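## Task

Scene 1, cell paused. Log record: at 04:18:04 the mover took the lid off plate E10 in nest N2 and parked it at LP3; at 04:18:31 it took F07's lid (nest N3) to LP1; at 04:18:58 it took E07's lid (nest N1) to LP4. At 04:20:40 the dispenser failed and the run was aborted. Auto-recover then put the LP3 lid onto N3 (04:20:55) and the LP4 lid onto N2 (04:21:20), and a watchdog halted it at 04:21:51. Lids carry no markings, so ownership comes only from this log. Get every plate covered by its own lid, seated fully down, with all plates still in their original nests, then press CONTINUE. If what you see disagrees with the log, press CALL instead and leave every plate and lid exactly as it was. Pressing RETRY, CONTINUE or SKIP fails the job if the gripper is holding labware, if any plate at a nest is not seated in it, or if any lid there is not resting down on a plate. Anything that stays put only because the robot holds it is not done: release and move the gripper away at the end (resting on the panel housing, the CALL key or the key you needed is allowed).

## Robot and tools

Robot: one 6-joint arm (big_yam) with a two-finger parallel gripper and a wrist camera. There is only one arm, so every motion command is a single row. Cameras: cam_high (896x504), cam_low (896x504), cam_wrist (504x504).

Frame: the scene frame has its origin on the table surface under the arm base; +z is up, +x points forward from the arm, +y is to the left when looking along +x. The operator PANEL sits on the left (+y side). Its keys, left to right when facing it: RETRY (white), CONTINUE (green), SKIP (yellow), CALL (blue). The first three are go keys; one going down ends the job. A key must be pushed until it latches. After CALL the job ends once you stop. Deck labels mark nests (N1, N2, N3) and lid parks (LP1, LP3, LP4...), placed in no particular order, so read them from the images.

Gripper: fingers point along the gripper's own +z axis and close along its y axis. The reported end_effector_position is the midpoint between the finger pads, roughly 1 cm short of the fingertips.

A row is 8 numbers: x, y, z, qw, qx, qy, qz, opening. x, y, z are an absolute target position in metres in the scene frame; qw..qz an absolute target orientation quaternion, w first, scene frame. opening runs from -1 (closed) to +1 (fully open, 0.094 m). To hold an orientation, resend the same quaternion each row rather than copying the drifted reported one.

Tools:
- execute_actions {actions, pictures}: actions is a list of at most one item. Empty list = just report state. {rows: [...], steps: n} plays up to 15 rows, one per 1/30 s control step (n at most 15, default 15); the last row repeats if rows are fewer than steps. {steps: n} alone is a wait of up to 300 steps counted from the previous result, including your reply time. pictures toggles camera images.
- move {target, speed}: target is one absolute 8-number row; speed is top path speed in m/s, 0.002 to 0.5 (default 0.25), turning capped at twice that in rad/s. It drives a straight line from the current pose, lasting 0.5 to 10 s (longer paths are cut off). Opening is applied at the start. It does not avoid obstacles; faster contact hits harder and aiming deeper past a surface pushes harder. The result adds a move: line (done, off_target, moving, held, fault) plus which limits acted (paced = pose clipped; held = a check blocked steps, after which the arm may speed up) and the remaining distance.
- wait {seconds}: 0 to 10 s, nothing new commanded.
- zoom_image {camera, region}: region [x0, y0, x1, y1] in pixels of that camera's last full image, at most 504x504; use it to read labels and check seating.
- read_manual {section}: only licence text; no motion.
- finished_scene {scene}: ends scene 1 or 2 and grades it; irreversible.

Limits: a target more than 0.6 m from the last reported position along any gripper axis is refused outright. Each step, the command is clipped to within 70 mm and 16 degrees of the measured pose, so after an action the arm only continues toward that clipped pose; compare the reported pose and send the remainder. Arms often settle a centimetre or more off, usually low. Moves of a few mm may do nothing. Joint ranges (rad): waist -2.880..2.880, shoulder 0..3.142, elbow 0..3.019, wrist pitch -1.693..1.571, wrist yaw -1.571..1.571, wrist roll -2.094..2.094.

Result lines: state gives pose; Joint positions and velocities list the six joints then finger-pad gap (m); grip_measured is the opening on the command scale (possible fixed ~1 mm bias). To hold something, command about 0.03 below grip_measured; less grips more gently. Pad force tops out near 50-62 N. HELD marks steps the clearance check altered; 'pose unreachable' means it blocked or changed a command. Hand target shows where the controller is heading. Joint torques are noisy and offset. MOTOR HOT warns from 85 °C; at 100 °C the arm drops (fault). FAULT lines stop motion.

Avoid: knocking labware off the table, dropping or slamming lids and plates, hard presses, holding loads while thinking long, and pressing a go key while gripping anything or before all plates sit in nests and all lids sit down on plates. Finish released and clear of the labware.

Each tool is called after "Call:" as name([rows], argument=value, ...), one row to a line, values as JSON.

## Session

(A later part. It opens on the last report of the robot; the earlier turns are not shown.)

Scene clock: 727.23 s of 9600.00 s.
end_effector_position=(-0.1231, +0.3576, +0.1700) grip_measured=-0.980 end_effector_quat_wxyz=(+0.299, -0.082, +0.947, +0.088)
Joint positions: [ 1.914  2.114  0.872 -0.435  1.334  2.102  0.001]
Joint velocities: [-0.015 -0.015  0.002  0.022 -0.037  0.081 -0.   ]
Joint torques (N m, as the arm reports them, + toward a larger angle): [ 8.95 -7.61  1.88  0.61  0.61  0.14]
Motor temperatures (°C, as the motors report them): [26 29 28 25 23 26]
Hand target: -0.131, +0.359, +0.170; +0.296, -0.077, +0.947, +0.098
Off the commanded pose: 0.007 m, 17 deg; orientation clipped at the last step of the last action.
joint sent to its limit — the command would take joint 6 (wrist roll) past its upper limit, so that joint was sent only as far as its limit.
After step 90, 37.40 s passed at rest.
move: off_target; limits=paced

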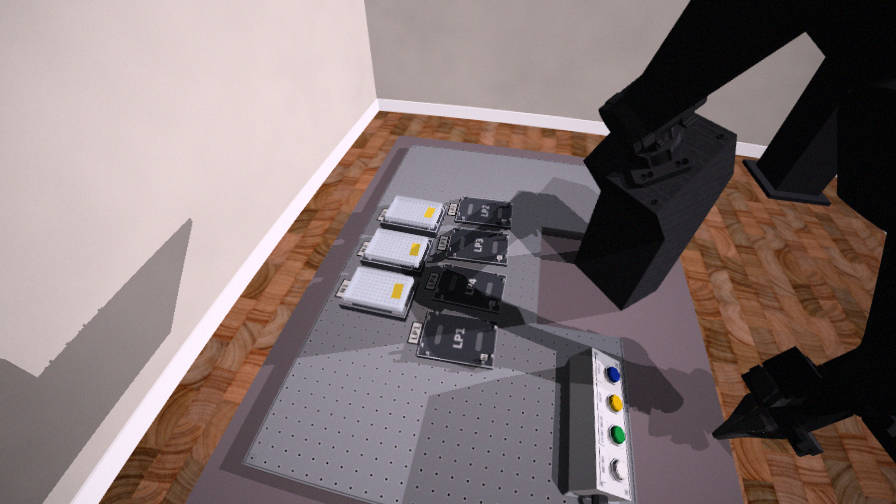

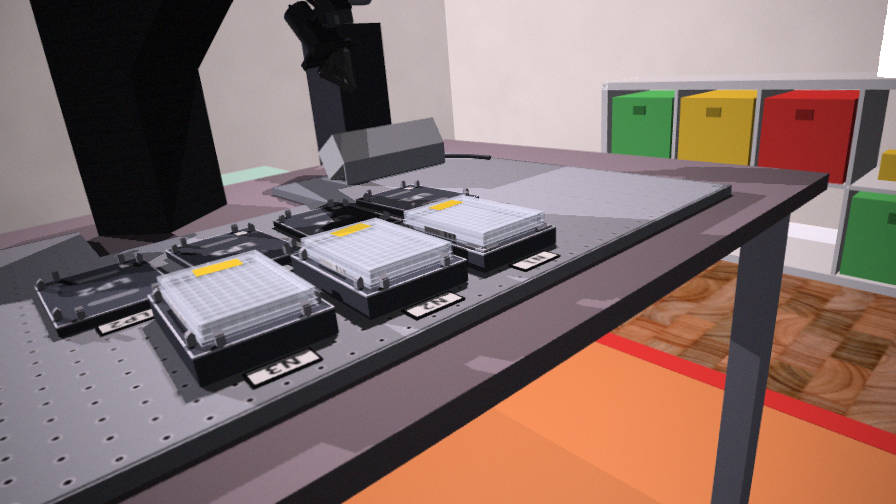

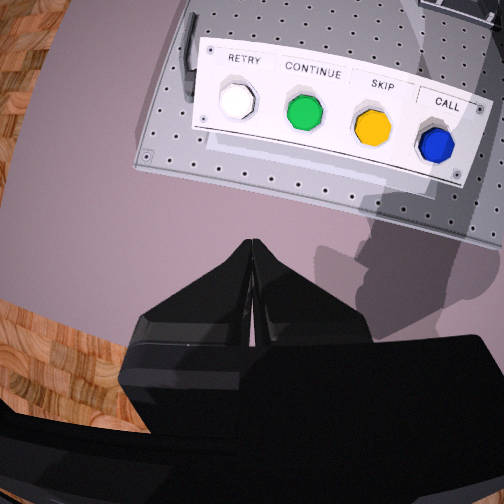

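Call:
move(target=[-0.041,0.352,0.145,0.2435,-0.3304,0.908,-0.0886,-1], speed=0.1)

Scene clock: 770.93 s of 9600.00 s.
end_effector_position=(-0.0488, +0.3535, +0.1429) grip_measured=-0.980 end_effector_quat_wxyz=(+0.247, -0.330, +0.907, -0.083)
Joint positions: [ 1.709  1.968  0.792 -0.329  1.169  1.293  0.001]
Joint velocities: [-0.015 -0.005  0.012  0.007  0.022 -0.022  0.001]
Joint torques (N m, as the arm reports them, + toward a larger angle): [  6.31 -11.25  -0.8   -0.15   0.28  -0.01]
Motor temperatures (°C, as the motors report them): [27 30 26 25 23 26]
Hand target: -0.041, +0.353, +0.144; +0.246, -0.330, +0.907, -0.089
Off the commanded pose: 0.008 m, 1 deg.
After step 90, 37.13 s passed at rest.
move: done

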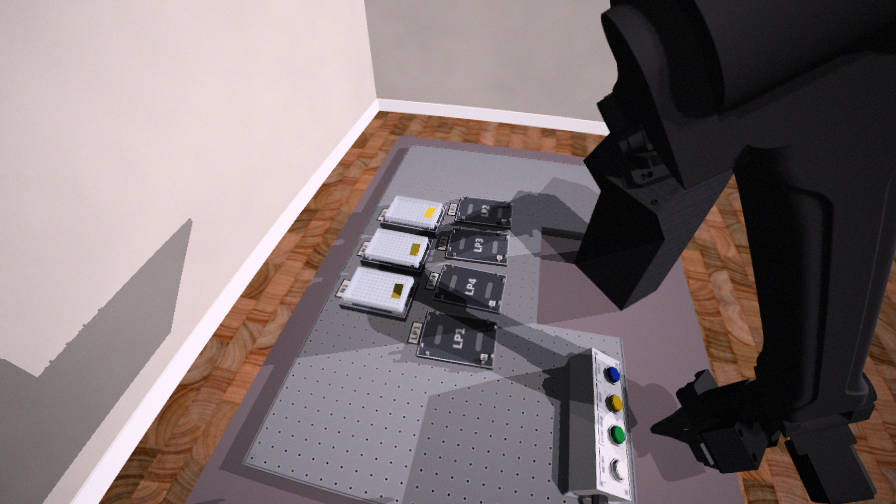

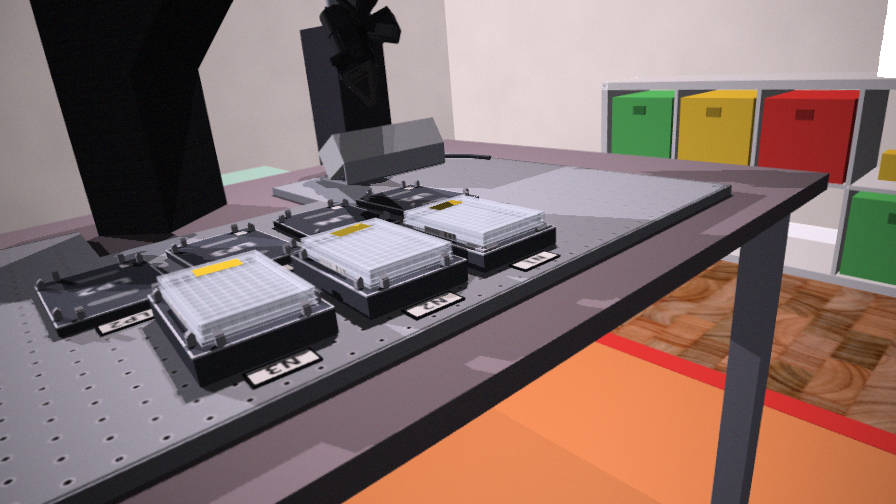

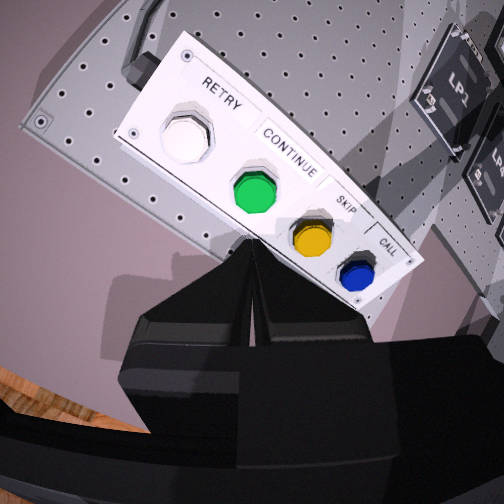

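Call:
move(target=[-0.027,0.352,0.117,0.2435,-0.3304,0.908,-0.0886,-1], speed=0.05)

Scene clock: 780.70 s of 9600.00 s.
end_effector_position=(-0.0295, +0.3612, +0.1230) grip_measured=-0.980 end_effector_quat_wxyz=(+0.245, -0.324, +0.910, -0.079)
Joint positions: [ 1.635  1.968  0.767 -0.124  1.154  1.112  0.001]
Joint velocities: [-0.005  0.005  0.007 -0.007  0.007 -0.037 -0.001]
Joint torques (N m, as the arm reports them, + toward a larger angle): [ 6.   -7.83 -1.06  0.62  0.29 -0.02]
Motor temperatures (°C, as the motors report them): [27 30 26 25 23 26]
Hand target: -0.027, +0.353, +0.117; +0.244, -0.330, +0.908, -0.088
Off the commanded pose: 0.011 m, 1 deg.
After step 90, 5.67 s passed at rest.
move: off_target

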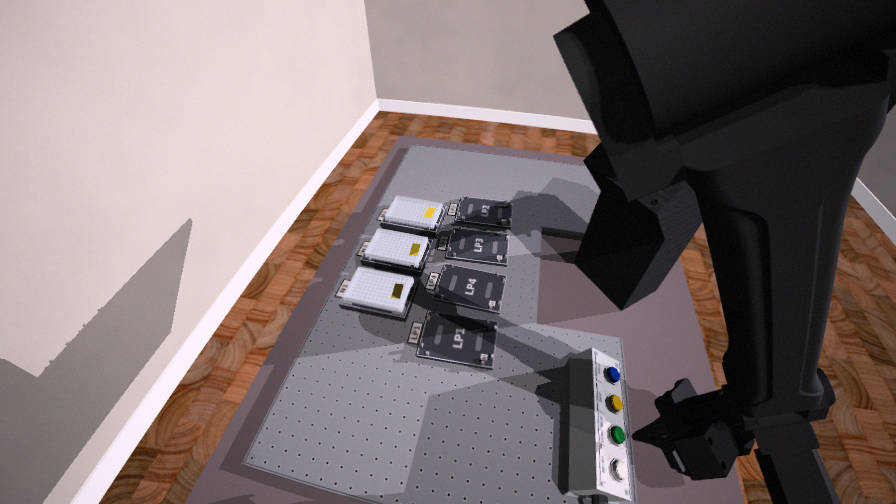

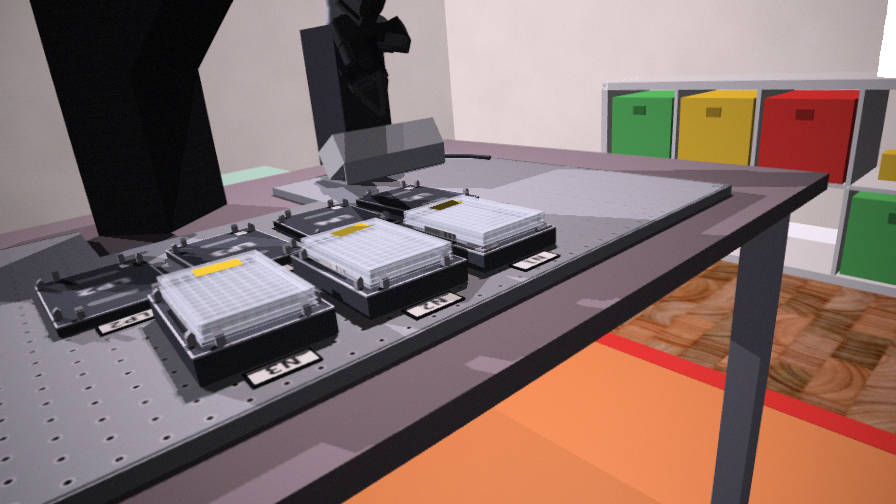

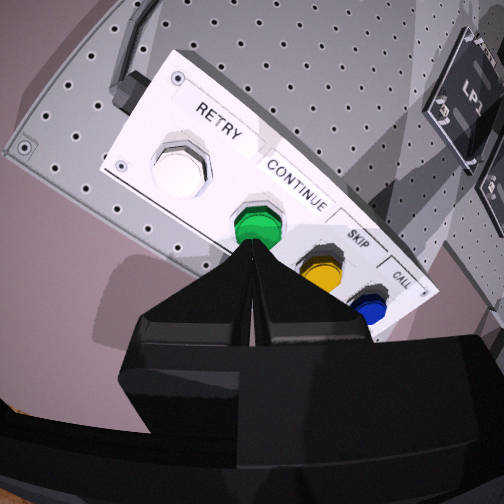

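Call:
move(target=[-0.028,0.342,0.102,0.2435,-0.3304,0.908,-0.0886,-1], speed=0.04)

Scene clock: 802.50 s of 9600.00 s.
end_effector_position=(-0.0312, +0.3518, +0.1085) grip_measured=-0.980 end_effector_quat_wxyz=(+0.245, -0.325, +0.910, -0.078)
Joint positions: [ 1.619  2.01   0.753 -0.028  1.148  1.069  0.001]
Joint velocities: [-0.005  0.005 -0.002 -0.002 -0.037 -0.066  0.   ]
Joint torques (N m, as the arm reports them, + toward a larger angle): [ 6.21 -7.52 -1.62  0.67  0.33 -0.02]
Motor temperatures (°C, as the motors report them): [27 29 26 25 23 26]
Hand target: -0.028, +0.342, +0.102; +0.244, -0.330, +0.908, -0.089
Off the commanded pose: 0.012 m, 1 deg.
After step 90, 17.80 s passed at rest.
move: off_target

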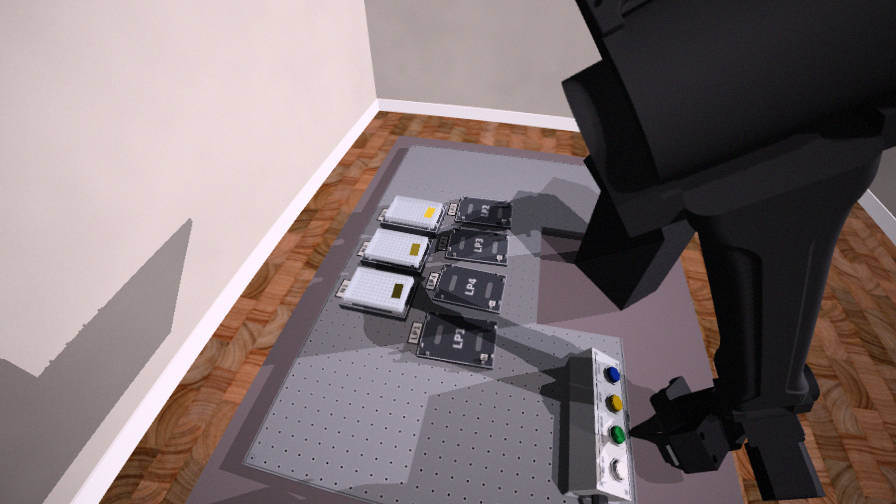

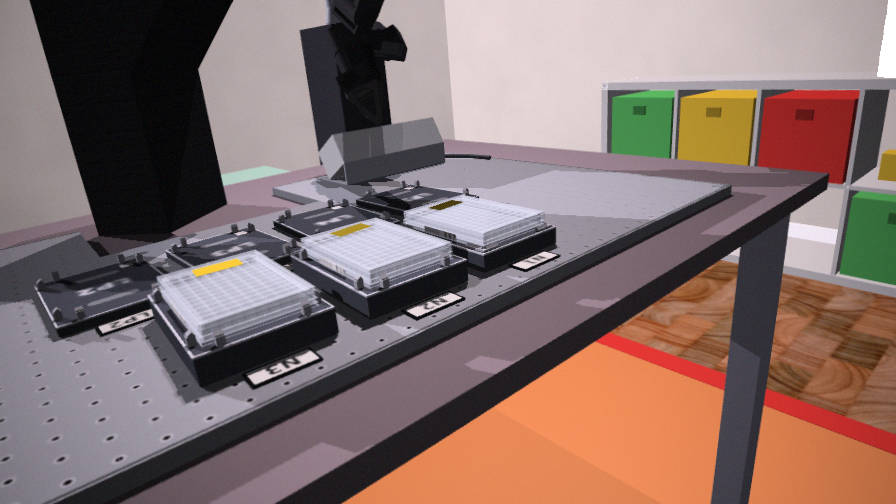

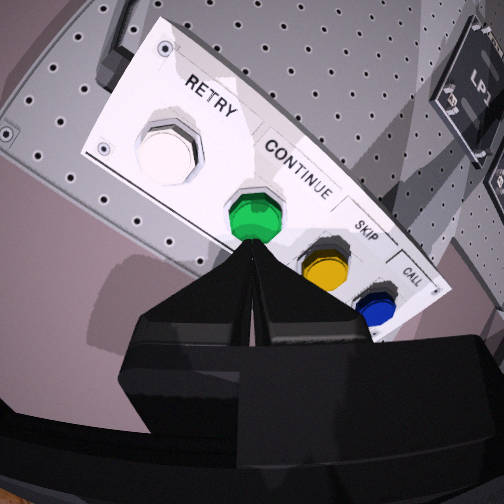

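Call:
execute_actions([
  {"rows": [[-0.0275,0.3419,0.1011,0.2435,-0.3304,0.908,-0.0886,-1],[-0.027,0.3418,0.1003,0.2435,-0.3304,0.908,-0.0886,-1],[-0.0265,0.3417,0.0994,0.2435,-0.3304,0.908,-0.0886,-1],[-0.026,0.3416,0.0985,0.2435,-0.3304,0.908,-0.0886,-1],[-0.0255,0.3415,0.0977,0.2435,-0.3304,0.908,-0.0886,-1],[-0.025,0.3414,0.0968,0.2435,-0.3304,0.908,-0.0886,-1],[-0.0245,0.3413,0.0959,0.2435,-0.3304,0.908,-0.0886,-1],[-0.024,0.3412,0.0951,0.2435,-0.3304,0.908,-0.0886,-1],[-0.0235,0.3411,0.0942,0.2435,-0.3304,0.908,-0.0886,-1],[-0.023,0.341,0.0933,0.2435,-0.3304,0.908,-0.0886,-1],[-0.0225,0.3409,0.0925,0.2435,-0.3304,0.908,-0.0886,-1],[-0.022,0.3408,0.0916,0.2435,-0.3304,0.908,-0.0886,-1],[-0.0215,0.3407,0.0907,0.2435,-0.3304,0.908,-0.0886,-1],[-0.021,0.3406,0.0899,0.2435,-0.3304,0.908,-0.0886,-1],[-0.0205,0.3405,0.089,0.2435,-0.3304,0.908,-0.0886,-1]], "steps": 15},
], pictures=false)

Call:
execute_actions([
  {"rows": [[-0.02,0.3405,0.0881,0.2435,-0.3304,0.908,-0.0886,-1],[-0.0195,0.3405,0.0873,0.2435,-0.3304,0.908,-0.0886,-1],[-0.019,0.3405,0.0864,0.2435,-0.3304,0.908,-0.0886,-1],[-0.0185,0.3405,0.0855,0.2435,-0.3304,0.908,-0.0886,-1],[-0.018,0.3405,0.0847,0.2435,-0.3304,0.908,-0.0886,-1],[-0.0175,0.3405,0.0838,0.2435,-0.3304,0.908,-0.0886,-1],[-0.017,0.3405,0.0829,0.2435,-0.3304,0.908,-0.0886,-1],[-0.0165,0.3405,0.0821,0.2435,-0.3304,0.908,-0.0886,-1]], "steps": 15},
])

Scene clock: 825.90 s of 9600.00 s.
end_effector_position=(-0.0248, +0.3546, +0.0982) grip_measured=-0.980 end_effector_quat_wxyz=(+0.246, -0.318, +0.913, -0.075)
Joint positions: [1.589 2.025 0.75  0.058 1.138 1.011 0.001]
Joint velocities: [-0.083  0.034 -0.037  0.188 -0.037 -0.125  0.   ]
Joint torques (N m, as the arm reports them, + toward a larger angle): [ 6.12 -7.22 -2.2   0.79  0.26  0.  ]
Motor temperatures (°C, as the motors report them): [27 29 26 25 23 26]
Hand target: -0.021, +0.341, +0.089; +0.244, -0.330, +0.908, -0.089
Off the commanded pose: 0.017 m, 2 deg.
Steps of this call (steps 1 to 90: nothing new was sent; then 19.90 s passed at rest; steps 91 to 105: all 15 steps of this action). Readings (end_effector_position):
91: (-0.0312, +0.3521, +0.1085)
92: (-0.0314, +0.3524, +0.1084)
94: (-0.0312, +0.3536, +0.1079)
98: (-0.0294, +0.3551, +0.1051)
105: the state above

Scene clock: 826.40 s of 9600.00 s.
end_effector_position=(-0.0226, +0.3531, +0.0935) grip_measured=-0.980 end_effector_quat_wxyz=(+0.246, -0.327, +0.910, -0.073)
Joint positions: [1.577 2.035 0.739 0.122 1.134 0.95  0.001]
Joint velocities: [ 0.005 -0.005 -0.007 -0.002 -0.051 -0.066  0.001]
Joint torques (N m, as the arm reports them, + toward a larger angle): [ 5.33 -6.66 -1.72  0.99  0.1  -0.03]
Motor temperatures (°C, as the motors report them): [27 29 26 25 23 26]
Hand target: -0.017, +0.341, +0.082; +0.243, -0.330, +0.908, -0.089
Off the commanded pose: 0.018 m, 2 deg.
Steps of this call (steps 1 to 15: all 15 steps of this action). Readings (end_effector_position):
1: (-0.0244, +0.3542, +0.0972)
2: (-0.0238, +0.3537, +0.0963)
4: (-0.0230, +0.3531, +0.0945)
8: (-0.0225, +0.3531, +0.0936)
15: the state above

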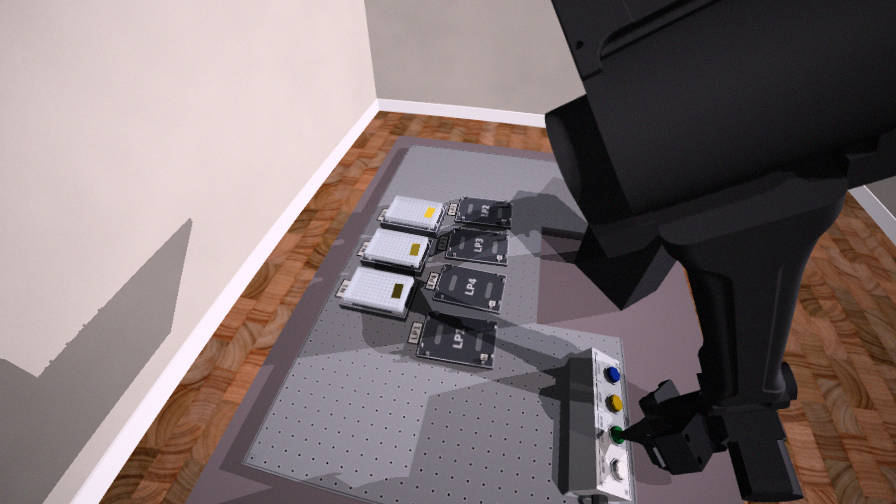

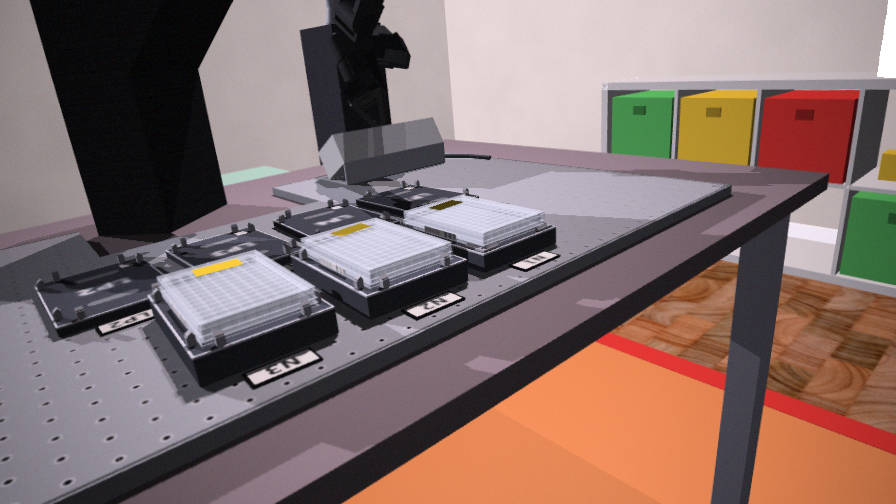

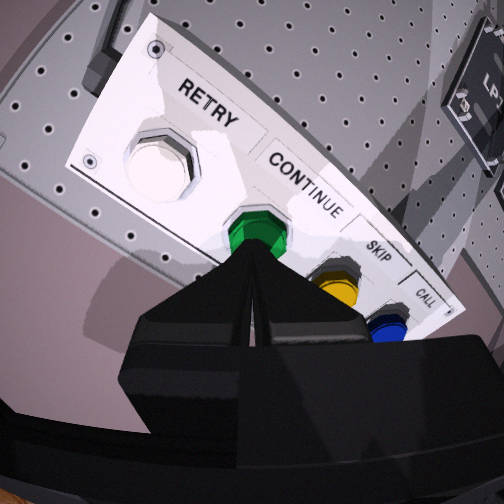

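In contact with the key. Push further.

Call:
execute_actions([
  {"rows": [[-0.016,0.3405,0.0812,0.2435,-0.3304,0.908,-0.0886,-1],[-0.0155,0.3405,0.0803,0.2435,-0.3304,0.908,-0.0886,-1],[-0.015,0.3405,0.0795,0.2435,-0.3304,0.908,-0.0886,-1],[-0.0145,0.3405,0.0786,0.2435,-0.3304,0.908,-0.0886,-1],[-0.014,0.3405,0.0777,0.2435,-0.3304,0.908,-0.0886,-1],[-0.0135,0.3405,0.0769,0.2435,-0.3304,0.908,-0.0886,-1],[-0.013,0.3405,0.076,0.2435,-0.3304,0.908,-0.0886,-1],[-0.0125,0.3405,0.0751,0.2435,-0.3304,0.908,-0.0886,-1],[-0.012,0.3405,0.0743,0.2435,-0.3304,0.908,-0.0886,-1],[-0.0115,0.3405,0.0734,0.2435,-0.3304,0.908,-0.0886,-1]], "steps": 15},
])

Scene clock: 842.67 s of 9600.00 s.
end_effector_position=(-0.0214, +0.3533, +0.0902) grip_measured=-0.980 end_effector_quat_wxyz=(+0.245, -0.331, +0.908, -0.071)
Joint positions: [1.569 2.041 0.735 0.161 1.128 0.914 0.001]
Joint velocities: [ 0.005 -0.005 -0.007 -0.007 -0.007  0.022 -0.001]
Joint torques (N m, as the arm reports them, + toward a larger angle): no reading
Motor temperatures (°C, as the motors report them): [26 29 26 26 23 26]
The task's run ended inside this call: 8 steps that you had sent did not run.
Steps of this call (steps 1 to 90: nothing new was sent; then 13.03 s passed at rest; steps 91 to 97: the first 7 steps of this action). Readings (end_effector_position):
91: (-0.0225, +0.3533, +0.0933)
92: (-0.0226, +0.3533, +0.0932)
94: (-0.0222, +0.3532, +0.0925)
97: (-0.0217, +0.3532, +0.0907)
The task's run has ended: the event that ends the task has happened. This ends this scene only. If you have not yet called finished_scene for this scene, call it to go on to the next scene.

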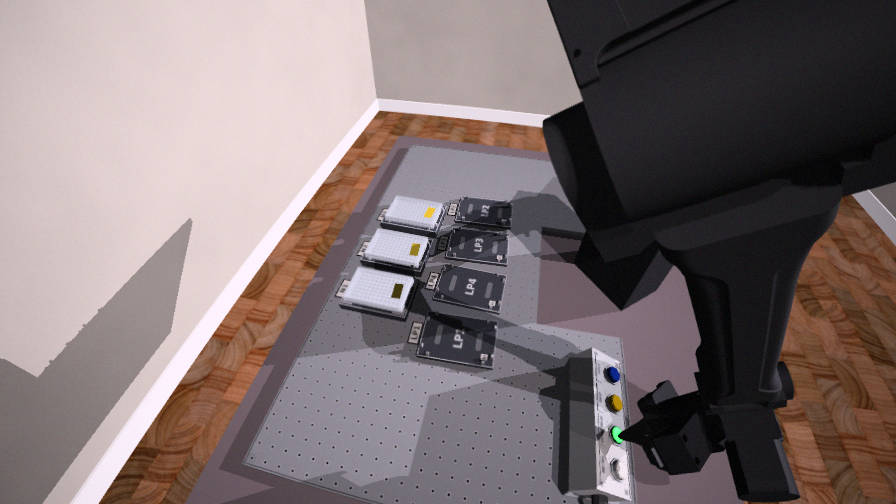

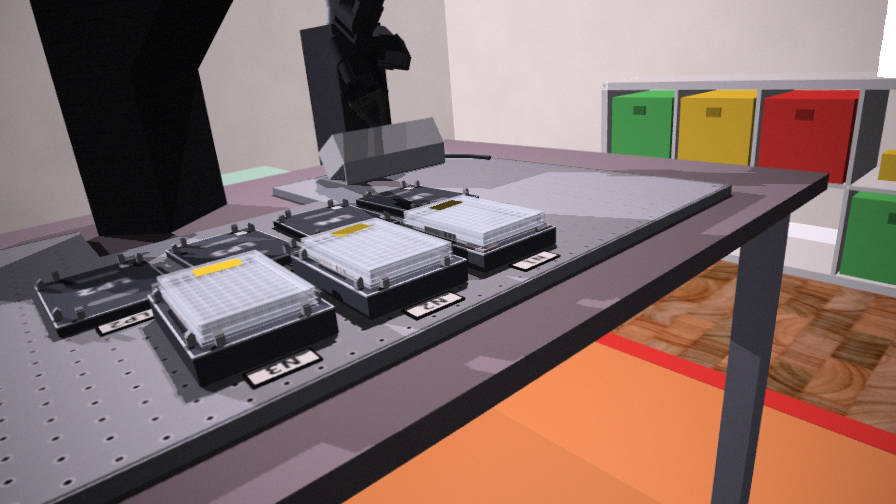

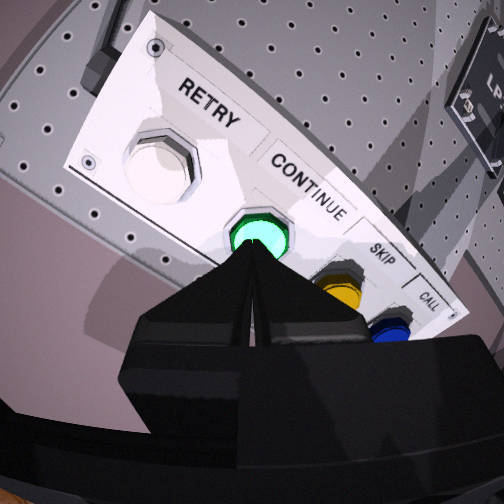

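Call:
finished_scene(scene=1)

The scene is finished: the task was done.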